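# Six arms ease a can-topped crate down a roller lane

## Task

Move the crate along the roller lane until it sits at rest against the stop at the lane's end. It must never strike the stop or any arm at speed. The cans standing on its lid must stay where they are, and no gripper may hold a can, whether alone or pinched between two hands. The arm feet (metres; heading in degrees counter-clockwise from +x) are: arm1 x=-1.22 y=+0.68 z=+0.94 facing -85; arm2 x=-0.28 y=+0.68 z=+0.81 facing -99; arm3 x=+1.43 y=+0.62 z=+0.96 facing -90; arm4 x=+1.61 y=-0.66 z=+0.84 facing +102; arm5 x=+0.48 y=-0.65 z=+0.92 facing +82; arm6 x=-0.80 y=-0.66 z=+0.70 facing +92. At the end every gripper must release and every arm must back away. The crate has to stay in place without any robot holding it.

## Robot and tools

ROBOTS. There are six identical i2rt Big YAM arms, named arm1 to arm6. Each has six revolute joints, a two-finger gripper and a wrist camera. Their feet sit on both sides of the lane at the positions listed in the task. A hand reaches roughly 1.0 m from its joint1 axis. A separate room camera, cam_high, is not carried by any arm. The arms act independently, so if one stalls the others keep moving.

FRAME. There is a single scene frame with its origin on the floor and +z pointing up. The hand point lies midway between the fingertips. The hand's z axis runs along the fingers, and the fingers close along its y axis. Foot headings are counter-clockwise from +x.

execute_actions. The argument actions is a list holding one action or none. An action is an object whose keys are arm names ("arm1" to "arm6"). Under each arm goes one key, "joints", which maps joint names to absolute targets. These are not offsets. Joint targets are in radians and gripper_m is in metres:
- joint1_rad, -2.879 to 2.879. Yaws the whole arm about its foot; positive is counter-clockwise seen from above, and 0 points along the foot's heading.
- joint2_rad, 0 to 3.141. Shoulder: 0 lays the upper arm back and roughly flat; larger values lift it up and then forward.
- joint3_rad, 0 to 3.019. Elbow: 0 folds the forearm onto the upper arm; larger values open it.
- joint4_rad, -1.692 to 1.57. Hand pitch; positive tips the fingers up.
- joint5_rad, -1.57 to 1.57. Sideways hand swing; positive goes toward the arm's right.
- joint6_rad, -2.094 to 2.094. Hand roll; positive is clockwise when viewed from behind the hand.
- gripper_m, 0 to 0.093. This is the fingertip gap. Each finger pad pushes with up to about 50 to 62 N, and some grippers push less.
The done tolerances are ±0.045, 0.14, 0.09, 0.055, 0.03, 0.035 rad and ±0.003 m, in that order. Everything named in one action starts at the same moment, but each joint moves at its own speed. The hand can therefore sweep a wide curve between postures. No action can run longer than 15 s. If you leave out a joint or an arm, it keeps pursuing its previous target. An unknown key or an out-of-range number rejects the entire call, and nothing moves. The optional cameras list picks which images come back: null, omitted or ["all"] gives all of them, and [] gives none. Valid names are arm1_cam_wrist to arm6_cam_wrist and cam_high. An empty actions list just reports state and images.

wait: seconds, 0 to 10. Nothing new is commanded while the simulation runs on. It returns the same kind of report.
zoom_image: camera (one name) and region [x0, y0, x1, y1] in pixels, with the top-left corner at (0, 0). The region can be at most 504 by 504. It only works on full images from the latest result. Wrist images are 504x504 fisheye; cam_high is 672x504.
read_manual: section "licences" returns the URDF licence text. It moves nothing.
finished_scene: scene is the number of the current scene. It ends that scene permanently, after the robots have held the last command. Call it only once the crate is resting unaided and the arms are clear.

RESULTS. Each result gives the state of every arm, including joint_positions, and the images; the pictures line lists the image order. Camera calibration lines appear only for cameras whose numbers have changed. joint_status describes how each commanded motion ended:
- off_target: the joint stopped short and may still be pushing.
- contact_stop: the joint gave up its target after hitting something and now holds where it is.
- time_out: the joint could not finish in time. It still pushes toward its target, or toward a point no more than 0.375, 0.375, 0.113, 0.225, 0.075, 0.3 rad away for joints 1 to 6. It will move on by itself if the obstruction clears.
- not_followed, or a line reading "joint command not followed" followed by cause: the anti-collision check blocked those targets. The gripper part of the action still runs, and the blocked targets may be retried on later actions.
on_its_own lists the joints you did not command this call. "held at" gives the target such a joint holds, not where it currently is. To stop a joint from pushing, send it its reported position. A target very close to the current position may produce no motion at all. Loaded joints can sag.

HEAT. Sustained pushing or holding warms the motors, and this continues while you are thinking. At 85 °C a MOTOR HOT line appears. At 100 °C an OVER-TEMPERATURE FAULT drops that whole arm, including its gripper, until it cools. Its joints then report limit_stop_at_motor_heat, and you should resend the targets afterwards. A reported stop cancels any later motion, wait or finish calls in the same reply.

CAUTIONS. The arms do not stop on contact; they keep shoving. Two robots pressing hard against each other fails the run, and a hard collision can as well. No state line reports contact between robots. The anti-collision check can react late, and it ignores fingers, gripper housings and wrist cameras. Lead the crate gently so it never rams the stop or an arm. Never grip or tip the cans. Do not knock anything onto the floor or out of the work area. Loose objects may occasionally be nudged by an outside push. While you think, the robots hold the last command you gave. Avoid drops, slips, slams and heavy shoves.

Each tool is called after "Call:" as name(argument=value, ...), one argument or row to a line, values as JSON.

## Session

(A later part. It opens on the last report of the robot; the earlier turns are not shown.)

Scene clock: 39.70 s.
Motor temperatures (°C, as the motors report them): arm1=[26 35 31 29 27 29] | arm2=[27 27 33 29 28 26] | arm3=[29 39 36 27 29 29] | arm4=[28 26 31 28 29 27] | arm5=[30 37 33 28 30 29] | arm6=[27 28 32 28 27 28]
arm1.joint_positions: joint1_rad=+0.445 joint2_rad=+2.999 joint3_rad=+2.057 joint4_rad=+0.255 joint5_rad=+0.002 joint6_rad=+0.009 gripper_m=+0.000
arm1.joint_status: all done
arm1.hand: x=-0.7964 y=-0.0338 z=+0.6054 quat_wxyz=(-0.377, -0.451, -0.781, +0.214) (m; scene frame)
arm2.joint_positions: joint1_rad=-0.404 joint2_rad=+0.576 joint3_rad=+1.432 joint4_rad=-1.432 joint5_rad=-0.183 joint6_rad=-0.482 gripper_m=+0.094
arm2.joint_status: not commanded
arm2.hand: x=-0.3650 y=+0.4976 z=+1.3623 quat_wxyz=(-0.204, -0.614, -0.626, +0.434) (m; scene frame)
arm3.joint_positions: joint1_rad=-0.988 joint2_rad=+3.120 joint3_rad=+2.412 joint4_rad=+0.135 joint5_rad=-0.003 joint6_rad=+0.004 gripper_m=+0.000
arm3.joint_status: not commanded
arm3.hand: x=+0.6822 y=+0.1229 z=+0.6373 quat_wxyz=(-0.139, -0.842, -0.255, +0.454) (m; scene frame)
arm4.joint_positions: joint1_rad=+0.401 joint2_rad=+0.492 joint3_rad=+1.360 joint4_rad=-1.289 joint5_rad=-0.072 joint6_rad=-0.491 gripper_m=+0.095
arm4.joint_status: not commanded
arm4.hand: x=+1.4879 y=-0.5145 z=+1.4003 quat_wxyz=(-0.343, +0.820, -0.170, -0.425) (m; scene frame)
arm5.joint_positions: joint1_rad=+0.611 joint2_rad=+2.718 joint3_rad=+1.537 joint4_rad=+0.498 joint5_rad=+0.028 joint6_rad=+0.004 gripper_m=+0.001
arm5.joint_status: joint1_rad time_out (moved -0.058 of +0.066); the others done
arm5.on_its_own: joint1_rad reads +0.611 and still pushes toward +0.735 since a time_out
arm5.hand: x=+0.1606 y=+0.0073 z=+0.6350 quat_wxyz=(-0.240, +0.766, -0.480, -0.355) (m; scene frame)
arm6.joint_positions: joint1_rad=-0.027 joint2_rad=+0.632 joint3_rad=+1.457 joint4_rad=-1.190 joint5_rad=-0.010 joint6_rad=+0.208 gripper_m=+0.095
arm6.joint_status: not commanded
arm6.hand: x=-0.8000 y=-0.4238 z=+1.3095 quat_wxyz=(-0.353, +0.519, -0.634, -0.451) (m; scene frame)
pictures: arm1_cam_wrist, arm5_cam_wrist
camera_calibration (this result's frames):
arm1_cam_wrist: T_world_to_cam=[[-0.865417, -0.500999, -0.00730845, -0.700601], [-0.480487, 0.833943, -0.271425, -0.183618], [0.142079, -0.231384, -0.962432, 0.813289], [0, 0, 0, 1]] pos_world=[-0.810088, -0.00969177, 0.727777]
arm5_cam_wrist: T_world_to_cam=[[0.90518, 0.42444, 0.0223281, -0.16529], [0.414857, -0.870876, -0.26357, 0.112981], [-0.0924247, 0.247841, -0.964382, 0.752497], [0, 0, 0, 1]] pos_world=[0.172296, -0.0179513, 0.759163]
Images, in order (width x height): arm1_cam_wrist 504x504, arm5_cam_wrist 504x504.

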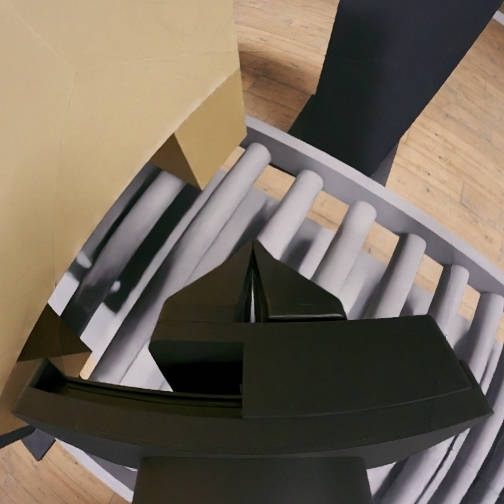

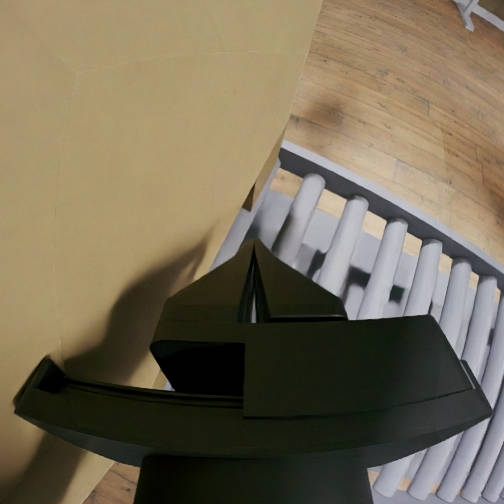

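Call:
execute_actions(
  actions=[
    {"arm5":{"joints":{"joint1_rad":0.61,"joint2_rad":2.65,"joint3_rad":1.44,"joint4_rad":0.64}}},
  ],
  cameras=[],
)

Call:
execute_actions(
  actions=[
    {"arm5":{"joints":{"joint1_rad":0.48,"joint2_rad":2.64,"joint3_rad":1.3,"joint4_rad":0.75}}},
  ],
  cameras=[],
)

Call:
execute_actions(
  actions=[
    {"arm5":{"joints":{"joint1_rad":0.35,"joint3_rad":1.2,"joint4_rad":0.84}}},
  ],
  cameras=[],
)

Call:
execute_actions(
  actions=[
    {"arm5":{"joints":{"joint1_rad":0.22}}},
  ],
  cameras=[],
)

Call:
execute_actions(
  actions=[
    {"arm5":{"joints":{"joint1_rad":0.09}}},
  ],
  cameras=["arm3_cam_wrist","arm5_cam_wrist","cam_high"],
)

Scene clock: 42.17 s.
Motor temperatures (°C, as the motors report them): arm1=[26 35 31 29 27 29] | arm2=[27 27 33 29 28 26] | arm3=[29 39 36 27 29 29] | arm4=[28 26 31 28 29 27] | arm5=[30 37 33 28 30 29] | arm6=[27 28 32 28 27 28]
arm1.joint_positions: joint1_rad=+0.445 joint2_rad=+2.999 joint3_rad=+2.057 joint4_rad=+0.255 joint5_rad=+0.002 joint6_rad=+0.009 gripper_m=+0.000
arm1.joint_status: not commanded
arm1.hand: x=-0.7964 y=-0.0338 z=+0.6054 quat_wxyz=(-0.377, -0.451, -0.781, +0.214) (m; scene frame)
arm2.joint_positions: joint1_rad=-0.404 joint2_rad=+0.576 joint3_rad=+1.432 joint4_rad=-1.432 joint5_rad=-0.183 joint6_rad=-0.482 gripper_m=+0.094
arm2.joint_status: not commanded
arm2.hand: x=-0.3650 y=+0.4976 z=+1.3623 quat_wxyz=(-0.204, -0.614, -0.626, +0.434) (m; scene frame)
arm3.joint_positions: joint1_rad=-0.988 joint2_rad=+3.120 joint3_rad=+2.412 joint4_rad=+0.135 joint5_rad=-0.003 joint6_rad=+0.004 gripper_m=+0.000
arm3.joint_status: not commanded
arm3.hand: x=+0.6822 y=+0.1229 z=+0.6373 quat_wxyz=(-0.139, -0.842, -0.255, +0.454) (m; scene frame)
arm4.joint_positions: joint1_rad=+0.401 joint2_rad=+0.492 joint3_rad=+1.360 joint4_rad=-1.289 joint5_rad=-0.072 joint6_rad=-0.491 gripper_m=+0.095
arm4.joint_status: not commanded
arm4.hand: x=+1.4879 y=-0.5145 z=+1.4003 quat_wxyz=(-0.343, +0.820, -0.170, -0.425) (m; scene frame)
arm5.joint_positions: joint1_rad=+0.455 joint2_rad=+2.684 joint3_rad=+1.375 joint4_rad=+0.609 joint5_rad=+0.040 joint6_rad=+0.007 gripper_m=+0.001
arm5.joint_status: joint1_rad off_target (ended at +0.455, target +0.610); the others done
arm5.hand: x=+0.2838 y=-0.0004 z=+0.6301 quat_wxyz=(-0.266, +0.726, -0.543, -0.327) (m; scene frame)
arm6.joint_positions: joint1_rad=-0.027 joint2_rad=+0.632 joint3_rad=+1.457 joint4_rad=-1.190 joint5_rad=-0.010 joint6_rad=+0.208 gripper_m=+0.095
arm6.joint_status: not commanded
arm6.hand: x=-0.8000 y=-0.4238 z=+1.3095 quat_wxyz=(-0.353, +0.519, -0.634, -0.451) (m; scene frame)
pictures: none
No camera images: the call's "cameras" was empty. Leave "cameras" out to get every camera's image.

Scene clock: 43.90 s.
Motor temperatures (°C, as the motors report them): arm1=[26 35 31 29 27 29] | arm2=[27 27 34 29 28 26] | arm3=[29 39 37 27 29 29] | arm4=[28 26 31 28 29 27] | arm5=[30 37 33 28 30 29] | arm6=[27 28 32 28 27 28]
arm1.joint_positions: joint1_rad=+0.445 joint2_rad=+2.999 joint3_rad=+2.057 joint4_rad=+0.255 joint5_rad=+0.002 joint6_rad=+0.009 gripper_m=+0.000
arm1.joint_status: not commanded
arm1.hand: x=-0.7964 y=-0.0338 z=+0.6054 quat_wxyz=(-0.377, -0.451, -0.781, +0.214) (m; scene frame)
arm2.joint_positions: joint1_rad=-0.404 joint2_rad=+0.576 joint3_rad=+1.432 joint4_rad=-1.432 joint5_rad=-0.183 joint6_rad=-0.482 gripper_m=+0.094
arm2.joint_status: not commanded
arm2.hand: x=-0.3650 y=+0.4976 z=+1.3623 quat_wxyz=(-0.204, -0.614, -0.626, +0.434) (m; scene frame)
arm3.joint_positions: joint1_rad=-0.988 joint2_rad=+3.120 joint3_rad=+2.412 joint4_rad=+0.135 joint5_rad=-0.003 joint6_rad=+0.004 gripper_m=+0.000
arm3.joint_status: not commanded
arm3.hand: x=+0.6822 y=+0.1229 z=+0.6373 quat_wxyz=(-0.139, -0.842, -0.255, +0.454) (m; scene frame)
arm4.joint_positions: joint1_rad=+0.401 joint2_rad=+0.492 joint3_rad=+1.360 joint4_rad=-1.289 joint5_rad=-0.072 joint6_rad=-0.491 gripper_m=+0.095
arm4.joint_status: not commanded
arm4.hand: x=+1.4879 y=-0.5145 z=+1.4003 quat_wxyz=(-0.343, +0.820, -0.170, -0.425) (m; scene frame)
arm5.joint_positions: joint1_rad=+0.344 joint2_rad=+2.673 joint3_rad=+1.257 joint4_rad=+0.722 joint5_rad=+0.039 joint6_rad=+0.020 gripper_m=+0.001
arm5.joint_status: joint1_rad off_target (ended at +0.344, target +0.480); the others done
arm5.hand: x=+0.3649 y=-0.0215 z=+0.6279 quat_wxyz=(-0.284, +0.690, -0.586, -0.316) (m; scene frame)
arm6.joint_positions: joint1_rad=-0.027 joint2_rad=+0.632 joint3_rad=+1.457 joint4_rad=-1.190 joint5_rad=-0.010 joint6_rad=+0.208 gripper_m=+0.095
arm6.joint_status: not commanded
arm6.hand: x=-0.8000 y=-0.4238 z=+1.3095 quat_wxyz=(-0.353, +0.519, -0.634, -0.451) (m; scene frame)
pictures: none
No camera images: the call's "cameras" was empty. Leave "cameras" out to get every camera's image.

Scene clock: 45.60 s.
Motor temperatures (°C, as the motors report them): arm1=[26 35 32 29 27 29] | arm2=[27 27 34 29 28 26] | arm3=[29 39 37 27 29 29] | arm4=[28 26 31 28 29 27] | arm5=[30 37 33 28 30 29] | arm6=[27 28 32 28 27 28]
arm1.joint_positions: joint1_rad=+0.445 joint2_rad=+2.999 joint3_rad=+2.057 joint4_rad=+0.255 joint5_rad=+0.002 joint6_rad=+0.009 gripper_m=+0.000
arm1.joint_status: not commanded
arm1.hand: x=-0.7964 y=-0.0338 z=+0.6054 quat_wxyz=(-0.377, -0.451, -0.781, +0.214) (m; scene frame)
arm2.joint_positions: joint1_rad=-0.404 joint2_rad=+0.576 joint3_rad=+1.432 joint4_rad=-1.432 joint5_rad=-0.183 joint6_rad=-0.482 gripper_m=+0.094
arm2.joint_status: not commanded
arm2.hand: x=-0.3650 y=+0.4976 z=+1.3623 quat_wxyz=(-0.204, -0.614, -0.626, +0.434) (m; scene frame)
arm3.joint_positions: joint1_rad=-0.988 joint2_rad=+3.120 joint3_rad=+2.412 joint4_rad=+0.135 joint5_rad=-0.003 joint6_rad=+0.004 gripper_m=+0.000
arm3.joint_status: not commanded
arm3.hand: x=+0.6822 y=+0.1229 z=+0.6373 quat_wxyz=(-0.139, -0.842, -0.255, +0.454) (m; scene frame)
arm4.joint_positions: joint1_rad=+0.401 joint2_rad=+0.492 joint3_rad=+1.360 joint4_rad=-1.289 joint5_rad=-0.072 joint6_rad=-0.491 gripper_m=+0.095
arm4.joint_status: not commanded
arm4.hand: x=+1.4879 y=-0.5145 z=+1.4003 quat_wxyz=(-0.343, +0.820, -0.170, -0.425) (m; scene frame)
arm5.joint_positions: joint1_rad=+0.208 joint2_rad=+2.671 joint3_rad=+1.169 joint4_rad=+0.813 joint5_rad=+0.042 joint6_rad=+0.029 gripper_m=+0.001
arm5.joint_status: joint1_rad off_target (ended at +0.209, target +0.350); the others done
arm5.hand: x=+0.4531 y=-0.0434 z=+0.6271 quat_wxyz=(-0.306, +0.644, -0.634, -0.299) (m; scene frame)
arm6.joint_positions: joint1_rad=-0.027 joint2_rad=+0.632 joint3_rad=+1.457 joint4_rad=-1.190 joint5_rad=-0.010 joint6_rad=+0.208 gripper_m=+0.095
arm6.joint_status: not commanded
arm6.hand: x=-0.8000 y=-0.4238 z=+1.3095 quat_wxyz=(-0.353, +0.519, -0.634, -0.451) (m; scene frame)
pictures: none
No camera images: the call's "cameras" was empty. Leave "cameras" out to get every camera's image.

Scene clock: 47.17 s.
Motor temperatures (°C, as the motors report them): arm1=[26 36 32 29 27 29] | arm2=[27 27 34 29 28 26] | arm3=[29 39 37 27 29 29] | arm4=[28 26 31 28 29 27] | arm5=[30 37 33 28 30 29] | arm6=[27 28 32 28 27 28]
arm1.joint_positions: joint1_rad=+0.445 joint2_rad=+2.999 joint3_rad=+2.057 joint4_rad=+0.255 joint5_rad=+0.002 joint6_rad=+0.009 gripper_m=+0.000
arm1.joint_status: not commanded
arm1.hand: x=-0.7964 y=-0.0338 z=+0.6054 quat_wxyz=(-0.377, -0.451, -0.781, +0.214) (m; scene frame)
arm2.joint_positions: joint1_rad=-0.404 joint2_rad=+0.576 joint3_rad=+1.432 joint4_rad=-1.432 joint5_rad=-0.183 joint6_rad=-0.482 gripper_m=+0.094
arm2.joint_status: not commanded
arm2.hand: x=-0.3650 y=+0.4976 z=+1.3623 quat_wxyz=(-0.204, -0.614, -0.626, +0.434) (m; scene frame)
arm3.joint_positions: joint1_rad=-0.988 joint2_rad=+3.120 joint3_rad=+2.412 joint4_rad=+0.135 joint5_rad=-0.003 joint6_rad=+0.004 gripper_m=+0.000
arm3.joint_status: not commanded
arm3.hand: x=+0.6822 y=+0.1229 z=+0.6373 quat_wxyz=(-0.139, -0.842, -0.255, +0.454) (m; scene frame)
arm4.joint_positions: joint1_rad=+0.401 joint2_rad=+0.492 joint3_rad=+1.360 joint4_rad=-1.289 joint5_rad=-0.072 joint6_rad=-0.491 gripper_m=+0.095
arm4.joint_status: not commanded
arm4.hand: x=+1.4879 y=-0.5145 z=+1.4003 quat_wxyz=(-0.343, +0.820, -0.170, -0.425) (m; scene frame)
arm5.joint_positions: joint1_rad=+0.096 joint2_rad=+2.671 joint3_rad=+1.170 joint4_rad=+0.813 joint5_rad=+0.009 joint6_rad=+0.013 gripper_m=+0.001
arm5.joint_status: joint1_rad off_target (ended at +0.095, target +0.220)
arm5.hand: x=+0.5158 y=-0.0430 z=+0.6280 quat_wxyz=(-0.315, +0.618, -0.659, -0.290) (m; scene frame)
arm6.joint_positions: joint1_rad=-0.027 joint2_rad=+0.632 joint3_rad=+1.457 joint4_rad=-1.190 joint5_rad=-0.010 joint6_rad=+0.208 gripper_m=+0.095
arm6.joint_status: not commanded
arm6.hand: x=-0.8000 y=-0.4238 z=+1.3095 quat_wxyz=(-0.353, +0.519, -0.634, -0.451) (m; scene frame)
pictures: none
No camera images: the call's "cameras" was empty. Leave "cameras" out to get every camera's image.

Scene clock: 48.67 s.
Motor temperatures (°C, as the motors report them): arm1=[26 36 32 29 27 29] | arm2=[27 27 34 29 28 26] | arm3=[29 39 37 27 29 29] | arm4=[28 26 31 28 29 27] | arm5=[30 37 33 28 30 29] | arm6=[27 28 32 28 27 28]
arm1.joint_positions: joint1_rad=+0.445 joint2_rad=+2.999 joint3_rad=+2.057 joint4_rad=+0.255 joint5_rad=+0.002 joint6_rad=+0.009 gripper_m=+0.000
arm1.joint_status: not commanded
arm1.hand: x=-0.7964 y=-0.0338 z=+0.6054 quat_wxyz=(-0.377, -0.451, -0.781, +0.214) (m; scene frame)
arm2.joint_positions: joint1_rad=-0.404 joint2_rad=+0.576 joint3_rad=+1.432 joint4_rad=-1.432 joint5_rad=-0.183 joint6_rad=-0.482 gripper_m=+0.094
arm2.joint_status: not commanded
arm2.hand: x=-0.3650 y=+0.4976 z=+1.3623 quat_wxyz=(-0.204, -0.614, -0.626, +0.434) (m; scene frame)
arm3.joint_positions: joint1_rad=-0.988 joint2_rad=+3.120 joint3_rad=+2.412 joint4_rad=+0.135 joint5_rad=-0.003 joint6_rad=+0.004 gripper_m=+0.000
arm3.joint_status: not commanded
arm3.hand: x=+0.6822 y=+0.1229 z=+0.6373 quat_wxyz=(-0.139, -0.842, -0.255, +0.454) (m; scene frame)
arm4.joint_positions: joint1_rad=+0.401 joint2_rad=+0.492 joint3_rad=+1.360 joint4_rad=-1.289 joint5_rad=-0.072 joint6_rad=-0.491 gripper_m=+0.095
arm4.joint_status: not commanded
arm4.hand: x=+1.4879 y=-0.5145 z=+1.4003 quat_wxyz=(-0.343, +0.820, -0.170, -0.425) (m; scene frame)
arm5.joint_positions: joint1_rad=-0.025 joint2_rad=+2.671 joint3_rad=+1.179 joint4_rad=+0.813 joint5_rad=+0.002 joint6_rad=+0.012 gripper_m=+0.001
arm5.joint_status: joint1_rad off_target (ended at -0.024, target +0.090)
arm5.hand: x=+0.5879 y=-0.0467 z=+0.6306 quat_wxyz=(-0.334, +0.577, -0.692, -0.276) (m; scene frame)
arm6.joint_positions: joint1_rad=-0.027 joint2_rad=+0.632 joint3_rad=+1.457 joint4_rad=-1.190 joint5_rad=-0.010 joint6_rad=+0.208 gripper_m=+0.095
arm6.joint_status: not commanded
arm6.hand: x=-0.8000 y=-0.4238 z=+1.3095 quat_wxyz=(-0.353, +0.519, -0.634, -0.451) (m; scene frame)
pictures: arm3_cam_wrist, arm5_cam_wrist, cam_high
camera_calibration (this result's frames):
arm3_cam_wrist: T_world_to_cam=[[-0.567361, 0.823445, -0.00627773, 0.295258], [0.771584, 0.528934, -0.353392, -0.360328], [-0.287678, -0.205345, -0.935454, 0.939395], [0, 0, 0, 1]] pos_world=[0.715785, 0.140361, 0.753278]
arm5_cam_wrist: T_world_to_cam=[[0.983512, -0.180842, -0.00106978, -0.588635], [-0.174221, -0.945882, -0.273778, 0.236754], [0.0484987, 0.26945, -0.961792, 0.717696], [0, 0, 0, 1]] pos_world=[0.58537, -0.0758921, 0.754463]
Images, in order (width x height): arm3_cam_wrist 504x504, arm5_cam_wrist 504x504, cam_high 672x504.

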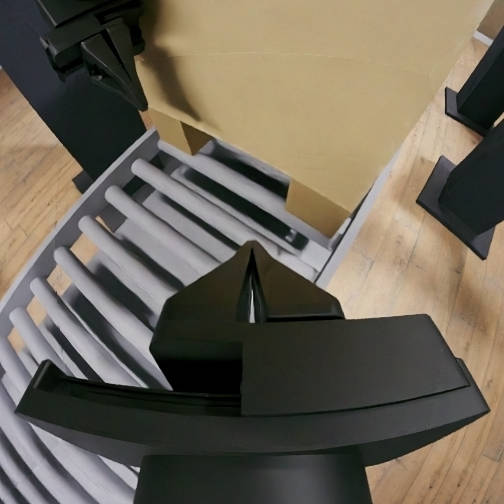

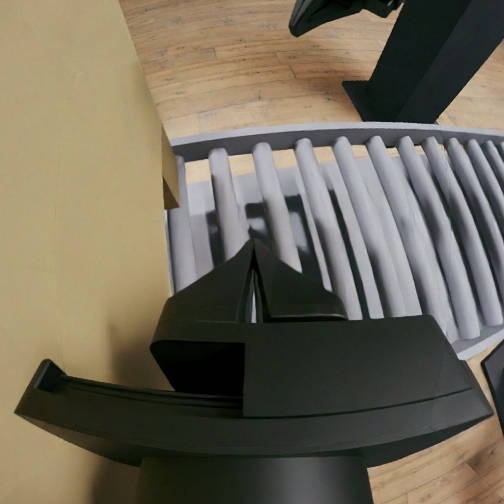

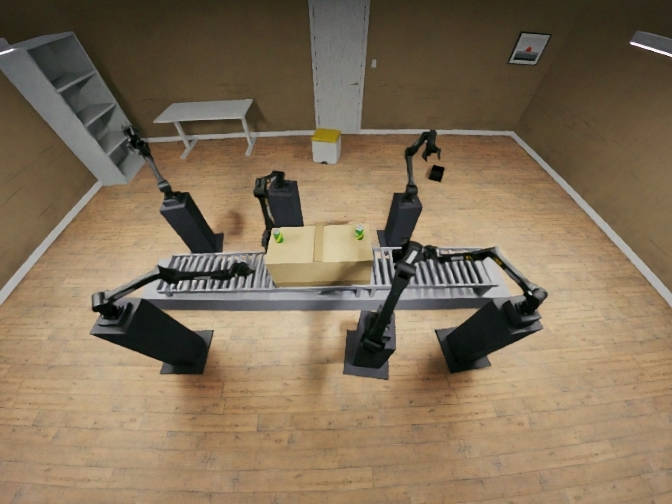

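Call:
execute_actions(
  actions=[
    {"arm5":{"joints":{"joint1_rad":-0.04}},"arm3":{"joints":{"joint4_rad":0.4}}},
  ],
  cameras=[],
)

Call:
execute_actions(
  actions=[
    {"arm5":{"joints":{"joint1_rad":-0.16,"joint3_rad":1.25}},"arm4":{"joints":{"joint1_rad":0.22,"joint2_rad":1.6,"joint3_rad":1.15,"joint4_rad":0,"joint5_rad":0,"joint6_rad":0,"gripper_m":0}}},
  ],
  cameras=[],
)

Call:
execute_actions(
  actions=[
    {"arm5":{"joints":{"joint1_rad":-0.27}},"arm4":{"joints":{"joint2_rad":2.57,"joint4_rad":0.8}}},
  ],
  cameras=[],
)

Call:
execute_actions(
  actions=[
    {"arm5":{"joints":{"joint1_rad":-0.39}}},
  ],
  cameras=["arm3_cam_wrist","cam_high"],
)

Scene clock: 50.77 s.
Motor temperatures (°C, as the motors report them): arm1=[26 36 32 29 27 29] | arm2=[27 27 34 29 28 26] | arm3=[29 39 37 27 29 29] | arm4=[28 26 31 28 29 27] | arm5=[30 37 32 28 30 29] | arm6=[27 28 32 28 27 28]
arm1.joint_positions: joint1_rad=+0.445 joint2_rad=+2.999 joint3_rad=+2.057 joint4_rad=+0.255 joint5_rad=+0.002 joint6_rad=+0.009 gripper_m=+0.000
arm1.joint_status: not commanded
arm1.hand: x=-0.7964 y=-0.0338 z=+0.6054 quat_wxyz=(-0.377, -0.451, -0.781, +0.214) (m; scene frame)
arm2.joint_positions: joint1_rad=-0.404 joint2_rad=+0.576 joint3_rad=+1.432 joint4_rad=-1.432 joint5_rad=-0.183 joint6_rad=-0.482 gripper_m=+0.094
arm2.joint_status: not commanded
arm2.hand: x=-0.3650 y=+0.4976 z=+1.3623 quat_wxyz=(-0.204, -0.614, -0.626, +0.434) (m; scene frame)
arm3.joint_positions: joint1_rad=-0.988 joint2_rad=+3.120 joint3_rad=+2.412 joint4_rad=+0.382 joint5_rad=-0.003 joint6_rad=+0.004 gripper_m=+0.000
arm3.joint_status: all done
arm3.hand: x=+0.6600 y=+0.1079 z=+0.6917 quat_wxyz=(-0.170, -0.780, -0.236, +0.554) (m; scene frame)
arm4.joint_positions: joint1_rad=+0.401 joint2_rad=+0.492 joint3_rad=+1.360 joint4_rad=-1.289 joint5_rad=-0.072 joint6_rad=-0.491 gripper_m=+0.095
arm4.joint_status: not commanded
arm4.hand: x=+1.4879 y=-0.5145 z=+1.4003 quat_wxyz=(-0.343, +0.820, -0.170, -0.425) (m; scene frame)
arm5.joint_positions: joint1_rad=-0.165 joint2_rad=+2.671 joint3_rad=+1.196 joint4_rad=+0.813 joint5_rad=+0.002 joint6_rad=+0.012 gripper_m=+0.001
arm5.joint_status: joint1_rad off_target (ended at -0.165, target -0.040)
arm5.hand: x=+0.6736 y=-0.0589 z=+0.6354 quat_wxyz=(-0.359, +0.525, -0.728, -0.257) (m; scene frame)
arm6.joint_positions: joint1_rad=-0.027 joint2_rad=+0.632 joint3_rad=+1.457 joint4_rad=-1.190 joint5_rad=-0.010 joint6_rad=+0.208 gripper_m=+0.095
arm6.joint_status: not commanded
arm6.hand: x=-0.8000 y=-0.4238 z=+1.3095 quat_wxyz=(-0.353, +0.519, -0.634, -0.451) (m; scene frame)
pictures: none
No camera images: the call's "cameras" was empty. Leave "cameras" out to get every camera's image.

Scene clock: 52.47 s.
Motor temperatures (°C, as the motors report them): arm1=[26 36 32 29 27 29] | arm2=[27 27 34 29 28 26] | arm3=[29 40 37 27 29 29] | arm4=[28 27 31 28 29 27] | arm5=[30 37 32 28 30 29] | arm6=[27 28 32 28 27 28]
arm1.joint_positions: joint1_rad=+0.445 joint2_rad=+2.999 joint3_rad=+2.057 joint4_rad=+0.255 joint5_rad=+0.002 joint6_rad=+0.009 gripper_m=+0.000
arm1.joint_status: not commanded
arm1.hand: x=-0.7964 y=-0.0338 z=+0.6054 quat_wxyz=(-0.377, -0.451, -0.781, +0.214) (m; scene frame)
arm2.joint_positions: joint1_rad=-0.404 joint2_rad=+0.576 joint3_rad=+1.432 joint4_rad=-1.432 joint5_rad=-0.183 joint6_rad=-0.482 gripper_m=+0.094
arm2.joint_status: not commanded
arm2.hand: x=-0.3650 y=+0.4976 z=+1.3623 quat_wxyz=(-0.204, -0.614, -0.626, +0.434) (m; scene frame)
arm3.joint_positions: joint1_rad=-0.981 joint2_rad=+3.120 joint3_rad=+2.412 joint4_rad=+0.382 joint5_rad=-0.007 joint6_rad=+0.004 gripper_m=+0.000
arm3.joint_status: not commanded
arm3.hand: x=+0.6639 y=+0.1022 z=+0.6917 quat_wxyz=(-0.173, -0.779, -0.240, +0.553) (m; scene frame)
arm4.joint_positions: joint1_rad=+0.223 joint2_rad=+1.609 joint3_rad=+1.146 joint4_rad=-0.020 joint5_rad=-0.004 joint6_rad=-0.010 gripper_m=+0.001
arm4.joint_status: all done
arm4.hand: x=+1.3295 y=-0.0583 z=+1.0656 quat_wxyz=(-0.285, +0.725, -0.451, -0.436) (m; scene frame)
arm5.joint_positions: joint1_rad=-0.276 joint2_rad=+2.671 joint3_rad=+1.239 joint4_rad=+0.816 joint5_rad=+0.002 joint6_rad=+0.012 gripper_m=+0.001
arm5.joint_status: joint1_rad off_target (ended at -0.276, target -0.160); the others done
arm5.hand: x=+0.7475 y=-0.0625 z=+0.6475 quat_wxyz=(-0.390, +0.478, -0.747, -0.249) (m; scene frame)
arm6.joint_positions: joint1_rad=-0.027 joint2_rad=+0.632 joint3_rad=+1.457 joint4_rad=-1.190 joint5_rad=-0.010 joint6_rad=+0.208 gripper_m=+0.095
arm6.joint_status: not commanded
arm6.hand: x=-0.8000 y=-0.4238 z=+1.3095 quat_wxyz=(-0.353, +0.519, -0.634, -0.451) (m; scene frame)
pictures: none
No camera images: the call's "cameras" was empty. Leave "cameras" out to get every camera's image.

Scene clock: 54.03 s.
Motor temperatures (°C, as the motors report them): arm1=[26 36 32 29 27 29] | arm2=[27 27 34 29 28 26] | arm3=[29 40 37 27 29 29] | arm4=[28 27 31 28 29 27] | arm5=[30 37 32 28 30 29] | arm6=[27 28 32 28 27 28]
arm1.joint_positions: joint1_rad=+0.445 joint2_rad=+2.999 joint3_rad=+2.057 joint4_rad=+0.255 joint5_rad=+0.002 joint6_rad=+0.009 gripper_m=+0.000
arm1.joint_status: not commanded
arm1.hand: x=-0.7964 y=-0.0338 z=+0.6054 quat_wxyz=(-0.377, -0.451, -0.781, +0.214) (m; scene frame)
arm2.joint_positions: joint1_rad=-0.404 joint2_rad=+0.576 joint3_rad=+1.432 joint4_rad=-1.432 joint5_rad=-0.183 joint6_rad=-0.482 gripper_m=+0.094
arm2.joint_status: not commanded
arm2.hand: x=-0.3650 y=+0.4976 z=+1.3623 quat_wxyz=(-0.204, -0.614, -0.626, +0.434) (m; scene frame)
arm3.joint_positions: joint1_rad=-0.964 joint2_rad=+3.121 joint3_rad=+2.412 joint4_rad=+0.382 joint5_rad=-0.010 joint6_rad=+0.004 gripper_m=+0.000
arm3.joint_status: not commanded
arm3.hand: x=+0.6736 y=+0.0884 z=+0.6913 quat_wxyz=(-0.179, -0.776, -0.248, +0.551) (m; scene frame)
arm4.joint_positions: joint1_rad=+0.223 joint2_rad=+2.581 joint3_rad=+1.142 joint4_rad=+0.781 joint5_rad=-0.004 joint6_rad=-0.010 gripper_m=+0.001
arm4.joint_status: all done
arm4.hand: x=+1.3509 y=-0.0887 z=+0.5892 quat_wxyz=(-0.244, +0.761, -0.474, -0.371) (m; scene frame)
arm5.joint_positions: joint1_rad=-0.305 joint2_rad=+2.669 joint3_rad=+1.239 joint4_rad=+0.816 joint5_rad=+0.002 joint6_rad=+0.012 gripper_m=+0.001
arm5.joint_status: all done
arm5.hand: x=+0.7644 y=-0.0696 z=+0.6488 quat_wxyz=(-0.394, +0.467, -0.753, -0.244) (m; scene frame)
arm6.joint_positions: joint1_rad=-0.027 joint2_rad=+0.632 joint3_rad=+1.457 joint4_rad=-1.190 joint5_rad=-0.010 joint6_rad=+0.208 gripper_m=+0.095
arm6.joint_status: not commanded
arm6.hand: x=-0.8000 y=-0.4238 z=+1.3095 quat_wxyz=(-0.353, +0.519, -0.634, -0.451) (m; scene frame)
pictures: none
No camera images: the call's "cameras" was empty. Leave "cameras" out to get every camera's image.

Scene clock: 55.50 s.
Motor temperatures (°C, as the motors report them): arm1=[26 36 32 29 27 29] | arm2=[27 27 34 29 28 26] | arm3=[29 40 37 27 29 29] | arm4=[28 27 31 28 29 27] | arm5=[30 37 32 28 30 29] | arm6=[27 28 32 28 27 28]
arm1.joint_positions: joint1_rad=+0.445 joint2_rad=+2.999 joint3_rad=+2.057 joint4_rad=+0.255 joint5_rad=+0.002 joint6_rad=+0.009 gripper_m=+0.000
arm1.joint_status: not commanded
arm1.hand: x=-0.7964 y=-0.0338 z=+0.6054 quat_wxyz=(-0.377, -0.451, -0.781, +0.214) (m; scene frame)
arm2.joint_positions: joint1_rad=-0.404 joint2_rad=+0.576 joint3_rad=+1.432 joint4_rad=-1.432 joint5_rad=-0.183 joint6_rad=-0.482 gripper_m=+0.094
arm2.joint_status: not commanded
arm2.hand: x=-0.3650 y=+0.4976 z=+1.3623 quat_wxyz=(-0.204, -0.614, -0.626, +0.434) (m; scene frame)
arm3.joint_positions: joint1_rad=-0.933 joint2_rad=+3.129 joint3_rad=+2.408 joint4_rad=+0.382 joint5_rad=-0.025 joint6_rad=+0.004 gripper_m=+0.000
arm3.joint_status: not commanded
arm3.hand: x=+0.6954 y=+0.0664 z=+0.6819 quat_wxyz=(-0.192, -0.774, -0.264, +0.542) (m; scene frame)
arm4.joint_positions: joint1_rad=+0.223 joint2_rad=+2.581 joint3_rad=+1.142 joint4_rad=+0.781 joint5_rad=-0.004 joint6_rad=-0.010 gripper_m=+0.001
arm4.joint_status: not commanded
arm4.hand: x=+1.3509 y=-0.0887 z=+0.5892 quat_wxyz=(-0.244, +0.761, -0.474, -0.371) (m; scene frame)
arm5.joint_positions: joint1_rad=-0.398 joint2_rad=+2.667 joint3_rad=+1.239 joint4_rad=+0.816 joint5_rad=+0.001 joint6_rad=+0.012 gripper_m=+0.001
arm5.joint_status: all done
arm5.hand: x=+0.8176 y=-0.0976 z=+0.6508 quat_wxyz=(-0.406, +0.431, -0.773, -0.227) (m; scene frame)
arm6.joint_positions: joint1_rad=-0.027 joint2_rad=+0.632 joint3_rad=+1.457 joint4_rad=-1.190 joint5_rad=-0.010 joint6_rad=+0.208 gripper_m=+0.095
arm6.joint_status: not commanded
arm6.hand: x=-0.8000 y=-0.4238 z=+1.3095 quat_wxyz=(-0.353, +0.519, -0.634, -0.451) (m; scene frame)
pictures: arm3_cam_wrist, cam_high
camera_calibration (this result's frames):
arm3_cam_wrist: T_world_to_cam=[[-0.628896, 0.777419, -0.0105035, 0.398305], [0.647182, 0.515958, -0.561197, -0.0957707], [-0.430866, -0.359732, -0.827615, 1.00959], [0, 0, 0, 1]] pos_world=[0.747473, 0.102947, 0.785993]
Images, in order (width x height): arm3_cam_wrist 504x504, cam_high 672x504.

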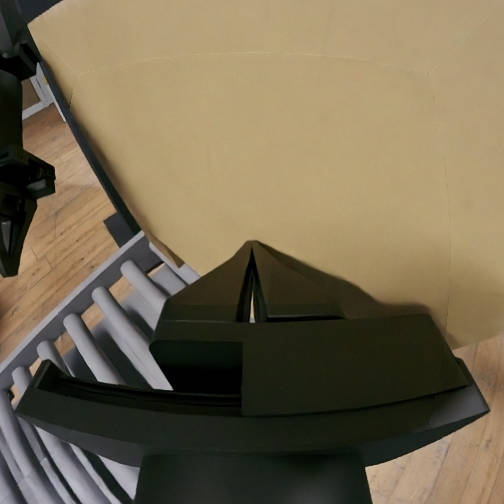

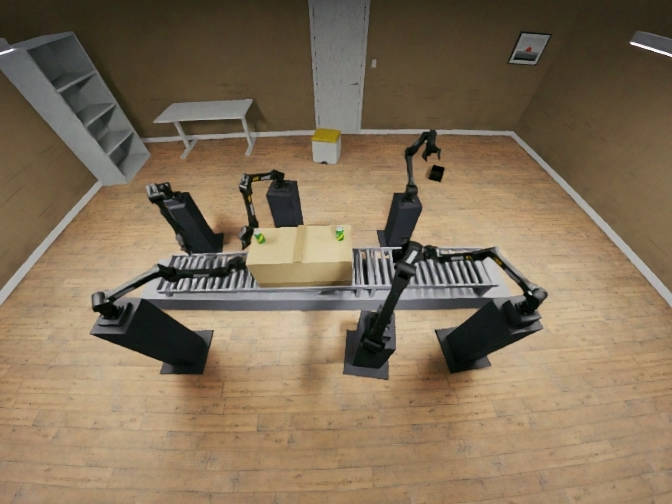

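Call:
execute_actions(
  actions=[
    {"arm5":{"joints":{"joint1_rad":-1.2}},"arm3":{"joints":{"joint2_rad":3.06,"joint3_rad":2.3,"joint4_rad":0.3}}},
  ],
  cameras=[],
)

Call:
execute_actions(
  actions=[
    {"arm3":{"joints":{"joint1_rad":-0.9,"joint2_rad":2.98,"joint3_rad":2.12,"joint4_rad":0.36}}},
  ],
  cameras=[],
)

Call:
execute_actions(
  actions=[
    {"arm3":{"joints":{"joint2_rad":2.9,"joint3_rad":1.85,"joint4_rad":0.5}}},
  ],
  cameras=[],
)

Call:
execute_actions(
  actions=[
    {"arm3":{"joints":{"joint1_rad":-0.78,"joint2_rad":2.87,"joint3_rad":1.72,"joint4_rad":0.58}}},
  ],
  cameras=[],
)

Call:
execute_actions(
  actions=[
    {"arm3":{"joints":{"joint1_rad":-0.66,"joint2_rad":2.84,"joint3_rad":1.56,"joint4_rad":0.69}}},
  ],
  cameras=[],
)

Call:
execute_actions(
  actions=[
    {"arm3":{"joints":{"joint1_rad":-0.54,"joint3_rad":1.43,"joint4_rad":0.8}}},
  ],
  cameras=[],
)

Call:
execute_actions(
  actions=[
    {"arm3":{"joints":{"joint1_rad":-0.41,"joint3_rad":1.32,"joint4_rad":0.9}}},
  ],
  cameras=["arm4_cam_wrist","cam_high"],
)

Scene clock: 58.17 s.
Motor temperatures (°C, as the motors report them): arm1=[26 36 32 29 27 29] | arm2=[27 27 34 30 28 26] | arm3=[29 40 37 27 29 29] | arm4=[28 28 30 28 29 27] | arm5=[30 37 32 28 30 29] | arm6=[27 28 32 28 27 28]
arm1.joint_positions: joint1_rad=+0.445 joint2_rad=+2.999 joint3_rad=+2.057 joint4_rad=+0.255 joint5_rad=+0.002 joint6_rad=+0.009 gripper_m=+0.000
arm1.joint_status: not commanded
arm1.hand: x=-0.7964 y=-0.0338 z=+0.6054 quat_wxyz=(-0.377, -0.451, -0.781, +0.214) (m; scene frame)
arm2.joint_positions: joint1_rad=-0.404 joint2_rad=+0.576 joint3_rad=+1.432 joint4_rad=-1.432 joint5_rad=-0.183 joint6_rad=-0.482 gripper_m=+0.094
arm2.joint_status: not commanded
arm2.hand: x=-0.3650 y=+0.4976 z=+1.3623 quat_wxyz=(-0.204, -0.614, -0.626, +0.434) (m; scene frame)
arm3.joint_positions: joint1_rad=-0.890 joint2_rad=+3.087 joint3_rad=+2.248 joint4_rad=+0.276 joint5_rad=-0.048 joint6_rad=+0.004 gripper_m=+0.000
arm3.joint_status: all done
arm3.hand: x=+0.7649 y=+0.0665 z=+0.6161 quat_wxyz=(-0.182, -0.823, -0.305, +0.444) (m; scene frame)
arm4.joint_positions: joint1_rad=+0.223 joint2_rad=+2.581 joint3_rad=+1.142 joint4_rad=+0.781 joint5_rad=-0.004 joint6_rad=-0.010 gripper_m=+0.001
arm4.joint_status: not commanded
arm4.hand: x=+1.3509 y=-0.0887 z=+0.5892 quat_wxyz=(-0.244, +0.761, -0.474, -0.371) (m; scene frame)
arm5.joint_positions: joint1_rad=-1.203 joint2_rad=+2.653 joint3_rad=+1.253 joint4_rad=+0.818 joint5_rad=+0.002 joint6_rad=+0.012 gripper_m=+0.001
arm5.joint_status: all done
arm5.hand: x=+1.1244 y=-0.5060 z=+0.6659 quat_wxyz=(-0.476, +0.091, -0.873, -0.055) (m; scene frame)
arm6.joint_positions: joint1_rad=-0.027 joint2_rad=+0.632 joint3_rad=+1.457 joint4_rad=-1.190 joint5_rad=-0.010 joint6_rad=+0.208 gripper_m=+0.095
arm6.joint_status: not commanded
arm6.hand: x=-0.8000 y=-0.4238 z=+1.3095 quat_wxyz=(-0.353, +0.519, -0.634, -0.451) (m; scene frame)
pictures: none
No camera images: the call's "cameras" was empty. Leave "cameras" out to get every camera's image.

Scene clock: 59.73 s.
Motor temperatures (°C, as the motors report them): arm1=[26 36 32 29 27 29] | arm2=[27 27 34 30 28 26] | arm3=[29 40 37 27 29 29] | arm4=[28 28 30 28 29 27] | arm5=[30 37 32 28 30 29] | arm6=[27 28 32 28 27 28]
arm1.joint_positions: joint1_rad=+0.445 joint2_rad=+2.999 joint3_rad=+2.057 joint4_rad=+0.255 joint5_rad=+0.002 joint6_rad=+0.009 gripper_m=+0.000
arm1.joint_status: not commanded
arm1.hand: x=-0.7964 y=-0.0338 z=+0.6054 quat_wxyz=(-0.377, -0.451, -0.781, +0.214) (m; scene frame)
arm2.joint_positions: joint1_rad=-0.404 joint2_rad=+0.576 joint3_rad=+1.432 joint4_rad=-1.432 joint5_rad=-0.183 joint6_rad=-0.482 gripper_m=+0.094
arm2.joint_status: not commanded
arm2.hand: x=-0.3650 y=+0.4976 z=+1.3623 quat_wxyz=(-0.204, -0.614, -0.626, +0.434) (m; scene frame)
arm3.joint_positions: joint1_rad=-0.799 joint2_rad=+3.027 joint3_rad=+2.055 joint4_rad=+0.329 joint5_rad=-0.015 joint6_rad=+0.004 gripper_m=+0.000
arm3.joint_status: joint1_rad off_target (ended at -0.799, target -0.900); the others done
arm3.hand: x=+0.8486 y=+0.0463 z=+0.5927 quat_wxyz=(-0.175, -0.828, -0.341, +0.408) (m; scene frame)
arm4.joint_positions: joint1_rad=+0.223 joint2_rad=+2.581 joint3_rad=+1.142 joint4_rad=+0.781 joint5_rad=-0.004 joint6_rad=-0.010 gripper_m=+0.001
arm4.joint_status: not commanded
arm4.hand: x=+1.3509 y=-0.0887 z=+0.5892 quat_wxyz=(-0.244, +0.761, -0.474, -0.371) (m; scene frame)
arm5.joint_positions: joint1_rad=-1.203 joint2_rad=+2.653 joint3_rad=+1.253 joint4_rad=+0.818 joint5_rad=+0.002 joint6_rad=+0.012 gripper_m=+0.001
arm5.joint_status: not commanded
arm5.hand: x=+1.1244 y=-0.5060 z=+0.6659 quat_wxyz=(-0.476, +0.091, -0.873, -0.055) (m; scene frame)
arm6.joint_positions: joint1_rad=-0.027 joint2_rad=+0.632 joint3_rad=+1.457 joint4_rad=-1.190 joint5_rad=-0.010 joint6_rad=+0.208 gripper_m=+0.095
arm6.joint_status: not commanded
arm6.hand: x=-0.8000 y=-0.4238 z=+1.3095 quat_wxyz=(-0.353, +0.519, -0.634, -0.451) (m; scene frame)
pictures: none
No camera images: the call's "cameras" was empty. Leave "cameras" out to get every camera's image.

Scene clock: 61.13 s.
Motor temperatures (°C, as the motors report them): arm1=[26 36 32 29 27 29] | arm2=[27 27 34 30 28 26] | arm3=[29 40 37 27 29 29] | arm4=[28 28 30 28 29 27] | arm5=[30 37 32 28 29 29] | arm6=[27 28 33 28 27 28]
arm1.joint_positions: joint1_rad=+0.445 joint2_rad=+2.999 joint3_rad=+2.057 joint4_rad=+0.255 joint5_rad=+0.002 joint6_rad=+0.009 gripper_m=+0.000
arm1.joint_status: not commanded
arm1.hand: x=-0.7964 y=-0.0338 z=+0.6054 quat_wxyz=(-0.377, -0.451, -0.781, +0.214) (m; scene frame)
arm2.joint_positions: joint1_rad=-0.404 joint2_rad=+0.576 joint3_rad=+1.432 joint4_rad=-1.432 joint5_rad=-0.183 joint6_rad=-0.482 gripper_m=+0.094
arm2.joint_status: not commanded
arm2.hand: x=-0.3650 y=+0.4976 z=+1.3623 quat_wxyz=(-0.204, -0.614, -0.626, +0.434) (m; scene frame)
arm3.joint_positions: joint1_rad=-0.800 joint2_rad=+2.942 joint3_rad=+1.800 joint4_rad=+0.477 joint5_rad=-0.019 joint6_rad=-0.011 gripper_m=+0.000
arm3.joint_status: all done
arm3.hand: x=+0.8906 y=+0.0884 z=+0.5893 quat_wxyz=(-0.170, -0.830, -0.349, +0.399) (m; scene frame)
arm4.joint_positions: joint1_rad=+0.223 joint2_rad=+2.581 joint3_rad=+1.142 joint4_rad=+0.781 joint5_rad=-0.004 joint6_rad=-0.010 gripper_m=+0.001
arm4.joint_status: not commanded
arm4.hand: x=+1.3509 y=-0.0887 z=+0.5892 quat_wxyz=(-0.244, +0.761, -0.474, -0.371) (m; scene frame)
arm5.joint_positions: joint1_rad=-1.203 joint2_rad=+2.653 joint3_rad=+1.253 joint4_rad=+0.818 joint5_rad=+0.002 joint6_rad=+0.012 gripper_m=+0.001
arm5.joint_status: not commanded
arm5.hand: x=+1.1244 y=-0.5060 z=+0.6659 quat_wxyz=(-0.476, +0.091, -0.873, -0.055) (m; scene frame)
arm6.joint_positions: joint1_rad=-0.027 joint2_rad=+0.632 joint3_rad=+1.457 joint4_rad=-1.190 joint5_rad=-0.010 joint6_rad=+0.208 gripper_m=+0.095
arm6.joint_status: not commanded
arm6.hand: x=-0.8000 y=-0.4238 z=+1.3095 quat_wxyz=(-0.353, +0.519, -0.634, -0.451) (m; scene frame)
pictures: none
No camera images: the call's "cameras" was empty. Leave "cameras" out to get every camera's image.

Scene clock: 62.77 s.
Motor temperatures (°C, as the motors report them): arm1=[26 36 32 29 27 29] | arm2=[27 27 34 30 28 26] | arm3=[29 40 37 27 29 29] | arm4=[28 28 30 28 29 27] | arm5=[30 37 32 28 29 29] | arm6=[27 28 33 28 27 28]
arm1.joint_positions: joint1_rad=+0.445 joint2_rad=+2.999 joint3_rad=+2.057 joint4_rad=+0.255 joint5_rad=+0.002 joint6_rad=+0.009 gripper_m=+0.000
arm1.joint_status: not commanded
arm1.hand: x=-0.7964 y=-0.0338 z=+0.6054 quat_wxyz=(-0.377, -0.451, -0.781, +0.214) (m; scene frame)
arm2.joint_positions: joint1_rad=-0.404 joint2_rad=+0.576 joint3_rad=+1.432 joint4_rad=-1.432 joint5_rad=-0.183 joint6_rad=-0.482 gripper_m=+0.094
arm2.joint_status: not commanded
arm2.hand: x=-0.3650 y=+0.4976 z=+1.3623 quat_wxyz=(-0.204, -0.614, -0.626, +0.434) (m; scene frame)
arm3.joint_positions: joint1_rad=-0.663 joint2_rad=+2.917 joint3_rad=+1.648 joint4_rad=+0.556 joint5_rad=-0.024 joint6_rad=-0.007 gripper_m=+0.000
arm3.joint_status: joint1_rad off_target (ended at -0.663, target -0.780); the others done
arm3.hand: x=+1.0020 y=+0.0613 z=+0.5728 quat_wxyz=(-0.191, -0.814, -0.409, +0.366) (m; scene frame)
arm4.joint_positions: joint1_rad=+0.223 joint2_rad=+2.581 joint3_rad=+1.142 joint4_rad=+0.781 joint5_rad=-0.004 joint6_rad=-0.010 gripper_m=+0.001
arm4.joint_status: not commanded
arm4.hand: x=+1.3509 y=-0.0887 z=+0.5892 quat_wxyz=(-0.244, +0.761, -0.474, -0.371) (m; scene frame)
arm5.joint_positions: joint1_rad=-1.203 joint2_rad=+2.653 joint3_rad=+1.253 joint4_rad=+0.818 joint5_rad=+0.002 joint6_rad=+0.012 gripper_m=+0.001
arm5.joint_status: not commanded
arm5.hand: x=+1.1244 y=-0.5060 z=+0.6659 quat_wxyz=(-0.476, +0.091, -0.873, -0.055) (m; scene frame)
arm6.joint_positions: joint1_rad=-0.027 joint2_rad=+0.632 joint3_rad=+1.457 joint4_rad=-1.190 joint5_rad=-0.010 joint6_rad=+0.208 gripper_m=+0.095
arm6.joint_status: not commanded
arm6.hand: x=-0.8000 y=-0.4238 z=+1.3095 quat_wxyz=(-0.353, +0.519, -0.634, -0.451) (m; scene frame)
pictures: none
No camera images: the call's "cameras" was empty. Leave "cameras" out to get every camera's image.

Scene clock: 64.43 s.
Motor temperatures (°C, as the motors report them): arm1=[26 36 32 29 27 29] | arm2=[27 27 34 30 28 26] | arm3=[29 40 36 27 29 29] | arm4=[28 28 30 28 29 27] | arm5=[30 37 32 28 29 29] | arm6=[27 28 33 28 27 28]
arm1.joint_positions: joint1_rad=+0.445 joint2_rad=+2.999 joint3_rad=+2.057 joint4_rad=+0.255 joint5_rad=+0.002 joint6_rad=+0.009 gripper_m=+0.000
arm1.joint_status: not commanded
arm1.hand: x=-0.7964 y=-0.0338 z=+0.6054 quat_wxyz=(-0.377, -0.451, -0.781, +0.214) (m; scene frame)
arm2.joint_positions: joint1_rad=-0.404 joint2_rad=+0.576 joint3_rad=+1.432 joint4_rad=-1.432 joint5_rad=-0.183 joint6_rad=-0.482 gripper_m=+0.094
arm2.joint_status: not commanded
arm2.hand: x=-0.3650 y=+0.4976 z=+1.3623 quat_wxyz=(-0.204, -0.614, -0.626, +0.434) (m; scene frame)
arm3.joint_positions: joint1_rad=-0.543 joint2_rad=+2.883 joint3_rad=+1.494 joint4_rad=+0.665 joint5_rad=-0.030 joint6_rad=-0.007 gripper_m=+0.000
arm3.joint_status: joint1_rad off_target (ended at -0.543, target -0.660); the others done
arm3.hand: x=+1.0969 y=+0.0538 z=+0.5739 quat_wxyz=(-0.213, -0.789, -0.459, +0.348) (m; scene frame)
arm4.joint_positions: joint1_rad=+0.223 joint2_rad=+2.581 joint3_rad=+1.142 joint4_rad=+0.781 joint5_rad=-0.004 joint6_rad=-0.010 gripper_m=+0.001
arm4.joint_status: not commanded
arm4.hand: x=+1.3509 y=-0.0887 z=+0.5892 quat_wxyz=(-0.244, +0.761, -0.474, -0.371) (m; scene frame)
arm5.joint_positions: joint1_rad=-1.203 joint2_rad=+2.653 joint3_rad=+1.253 joint4_rad=+0.818 joint5_rad=+0.002 joint6_rad=+0.012 gripper_m=+0.001
arm5.joint_status: not commanded
arm5.hand: x=+1.1244 y=-0.5060 z=+0.6659 quat_wxyz=(-0.476, +0.091, -0.873, -0.055) (m; scene frame)
arm6.joint_positions: joint1_rad=-0.027 joint2_rad=+0.632 joint3_rad=+1.457 joint4_rad=-1.190 joint5_rad=-0.010 joint6_rad=+0.208 gripper_m=+0.095
arm6.joint_status: not commanded
arm6.hand: x=-0.8000 y=-0.4238 z=+1.3095 quat_wxyz=(-0.353, +0.519, -0.634, -0.451) (m; scene frame)
pictures: none
No camera images: the call's "cameras" was empty. Leave "cameras" out to get every camera's image.

Scene clock: 66.07 s.
Motor temperatures (°C, as the motors report them): arm1=[26 36 32 29 27 29] | arm2=[27 27 34 30 28 26] | arm3=[29 40 36 27 29 29] | arm4=[28 29 29 28 29 27] | arm5=[30 37 32 28 29 29] | arm6=[27 28 33 28 27 28]
arm1.joint_positions: joint1_rad=+0.445 joint2_rad=+2.999 joint3_rad=+2.057 joint4_rad=+0.255 joint5_rad=+0.002 joint6_rad=+0.009 gripper_m=+0.000
arm1.joint_status: not commanded
arm1.hand: x=-0.7964 y=-0.0338 z=+0.6054 quat_wxyz=(-0.377, -0.451, -0.781, +0.214) (m; scene frame)
arm2.joint_positions: joint1_rad=-0.404 joint2_rad=+0.576 joint3_rad=+1.432 joint4_rad=-1.432 joint5_rad=-0.183 joint6_rad=-0.482 gripper_m=+0.094
arm2.joint_status: not commanded
arm2.hand: x=-0.3650 y=+0.4976 z=+1.3623 quat_wxyz=(-0.204, -0.614, -0.626, +0.434) (m; scene frame)
arm3.joint_positions: joint1_rad=-0.416 joint2_rad=+2.877 joint3_rad=+1.373 joint4_rad=+0.779 joint5_rad=-0.035 joint6_rad=-0.013 gripper_m=+0.000
arm3.joint_status: joint1_rad off_target (ended at -0.416, target -0.540); the others done
arm3.hand: x=+1.1899 y=+0.0566 z=+0.5708 quat_wxyz=(-0.235, -0.757, -0.511, +0.332) (m; scene frame)
arm4.joint_positions: joint1_rad=+0.223 joint2_rad=+2.581 joint3_rad=+1.142 joint4_rad=+0.781 joint5_rad=-0.004 joint6_rad=-0.010 gripper_m=+0.001
arm4.joint_status: not commanded
arm4.hand: x=+1.3509 y=-0.0887 z=+0.5892 quat_wxyz=(-0.244, +0.761, -0.474, -0.371) (m; scene frame)
arm5.joint_positions: joint1_rad=-1.203 joint2_rad=+2.653 joint3_rad=+1.253 joint4_rad=+0.818 joint5_rad=+0.002 joint6_rad=+0.012 gripper_m=+0.001
arm5.joint_status: not commanded
arm5.hand: x=+1.1244 y=-0.5060 z=+0.6659 quat_wxyz=(-0.476, +0.091, -0.873, -0.055) (m; scene frame)
arm6.joint_positions: joint1_rad=-0.027 joint2_rad=+0.632 joint3_rad=+1.457 joint4_rad=-1.190 joint5_rad=-0.010 joint6_rad=+0.208 gripper_m=+0.095
arm6.joint_status: not commanded
arm6.hand: x=-0.8000 y=-0.4238 z=+1.3095 quat_wxyz=(-0.353, +0.519, -0.634, -0.451) (m; scene frame)
pictures: none
No camera images: the call's "cameras" was empty. Leave "cameras" out to get every camera's image.

Scene clock: 67.70 s.
Motor temperatures (°C, as the motors report them): arm1=[26 36 32 29 27 29] | arm2=[27 27 34 30 28 26] | arm3=[29 40 36 27 29 29] | arm4=[28 29 29 28 29 27] | arm5=[30 37 31 28 29 29] | arm6=[27 28 33 28 27 28]
arm1.joint_positions: joint1_rad=+0.445 joint2_rad=+2.999 joint3_rad=+2.057 joint4_rad=+0.255 joint5_rad=+0.002 joint6_rad=+0.009 gripper_m=+0.000
arm1.joint_status: not commanded
arm1.hand: x=-0.7964 y=-0.0338 z=+0.6054 quat_wxyz=(-0.377, -0.451, -0.781, +0.214) (m; scene frame)
arm2.joint_positions: joint1_rad=-0.404 joint2_rad=+0.576 joint3_rad=+1.432 joint4_rad=-1.432 joint5_rad=-0.183 joint6_rad=-0.482 gripper_m=+0.094
arm2.joint_status: not commanded
arm2.hand: x=-0.3650 y=+0.4976 z=+1.3623 quat_wxyz=(-0.204, -0.614, -0.626, +0.434) (m; scene frame)
arm3.joint_positions: joint1_rad=-0.285 joint2_rad=+2.874 joint3_rad=+1.274 joint4_rad=+0.878 joint5_rad=-0.039 joint6_rad=-0.019 gripper_m=+0.000
arm3.joint_status: joint1_rad off_target (ended at -0.285, target -0.410); the others done
arm3.hand: x=+1.2766 y=+0.0647 z=+0.5723 quat_wxyz=(-0.258, -0.719, -0.562, +0.317) (m; scene frame)
arm4.joint_positions: joint1_rad=+0.223 joint2_rad=+2.581 joint3_rad=+1.142 joint4_rad=+0.781 joint5_rad=-0.004 joint6_rad=-0.010 gripper_m=+0.001
arm4.joint_status: not commanded
arm4.hand: x=+1.3509 y=-0.0887 z=+0.5892 quat_wxyz=(-0.244, +0.761, -0.474, -0.371) (m; scene frame)
arm5.joint_positions: joint1_rad=-1.203 joint2_rad=+2.653 joint3_rad=+1.253 joint4_rad=+0.818 joint5_rad=+0.002 joint6_rad=+0.012 gripper_m=+0.001
arm5.joint_status: not commanded
arm5.hand: x=+1.1244 y=-0.5060 z=+0.6659 quat_wxyz=(-0.476, +0.091, -0.873, -0.055) (m; scene frame)
arm6.joint_positions: joint1_rad=-0.027 joint2_rad=+0.632 joint3_rad=+1.457 joint4_rad=-1.190 joint5_rad=-0.010 joint6_rad=+0.208 gripper_m=+0.095
arm6.joint_status: not commanded
arm6.hand: x=-0.8000 y=-0.4238 z=+1.3095 quat_wxyz=(-0.353, +0.519, -0.634, -0.451) (m; scene frame)
pictures: arm4_cam_wrist, cam_high
camera_calibration (this result's frames):
arm4_cam_wrist: T_world_to_cam=[[0.90047, 0.434347, 0.0222842, -1.19125], [0.421928, -0.859998, -0.28702, -0.477668], [-0.105502, 0.267856, -0.957665, 0.856621], [0, 0, 0, 1]] pos_world=[1.3646, -0.122829, 0.709802]
Images, in order (width x height): arm4_cam_wrist 504x504, cam_high 672x504.

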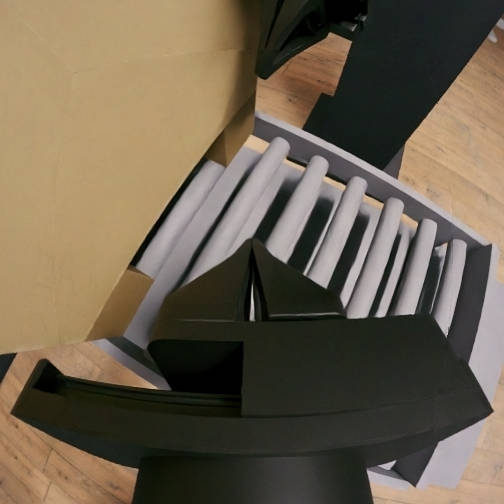

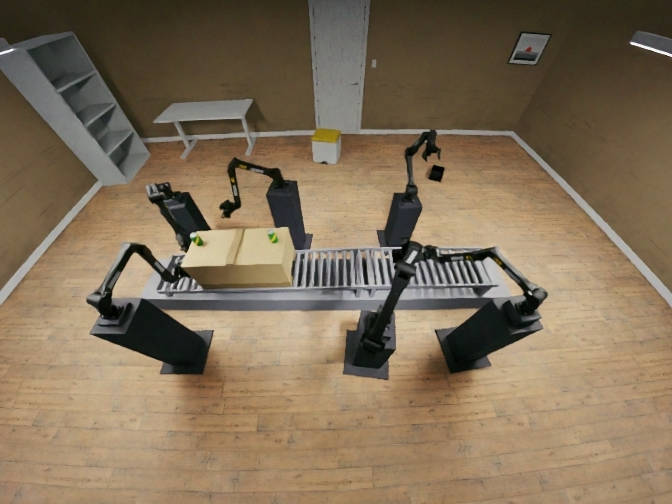

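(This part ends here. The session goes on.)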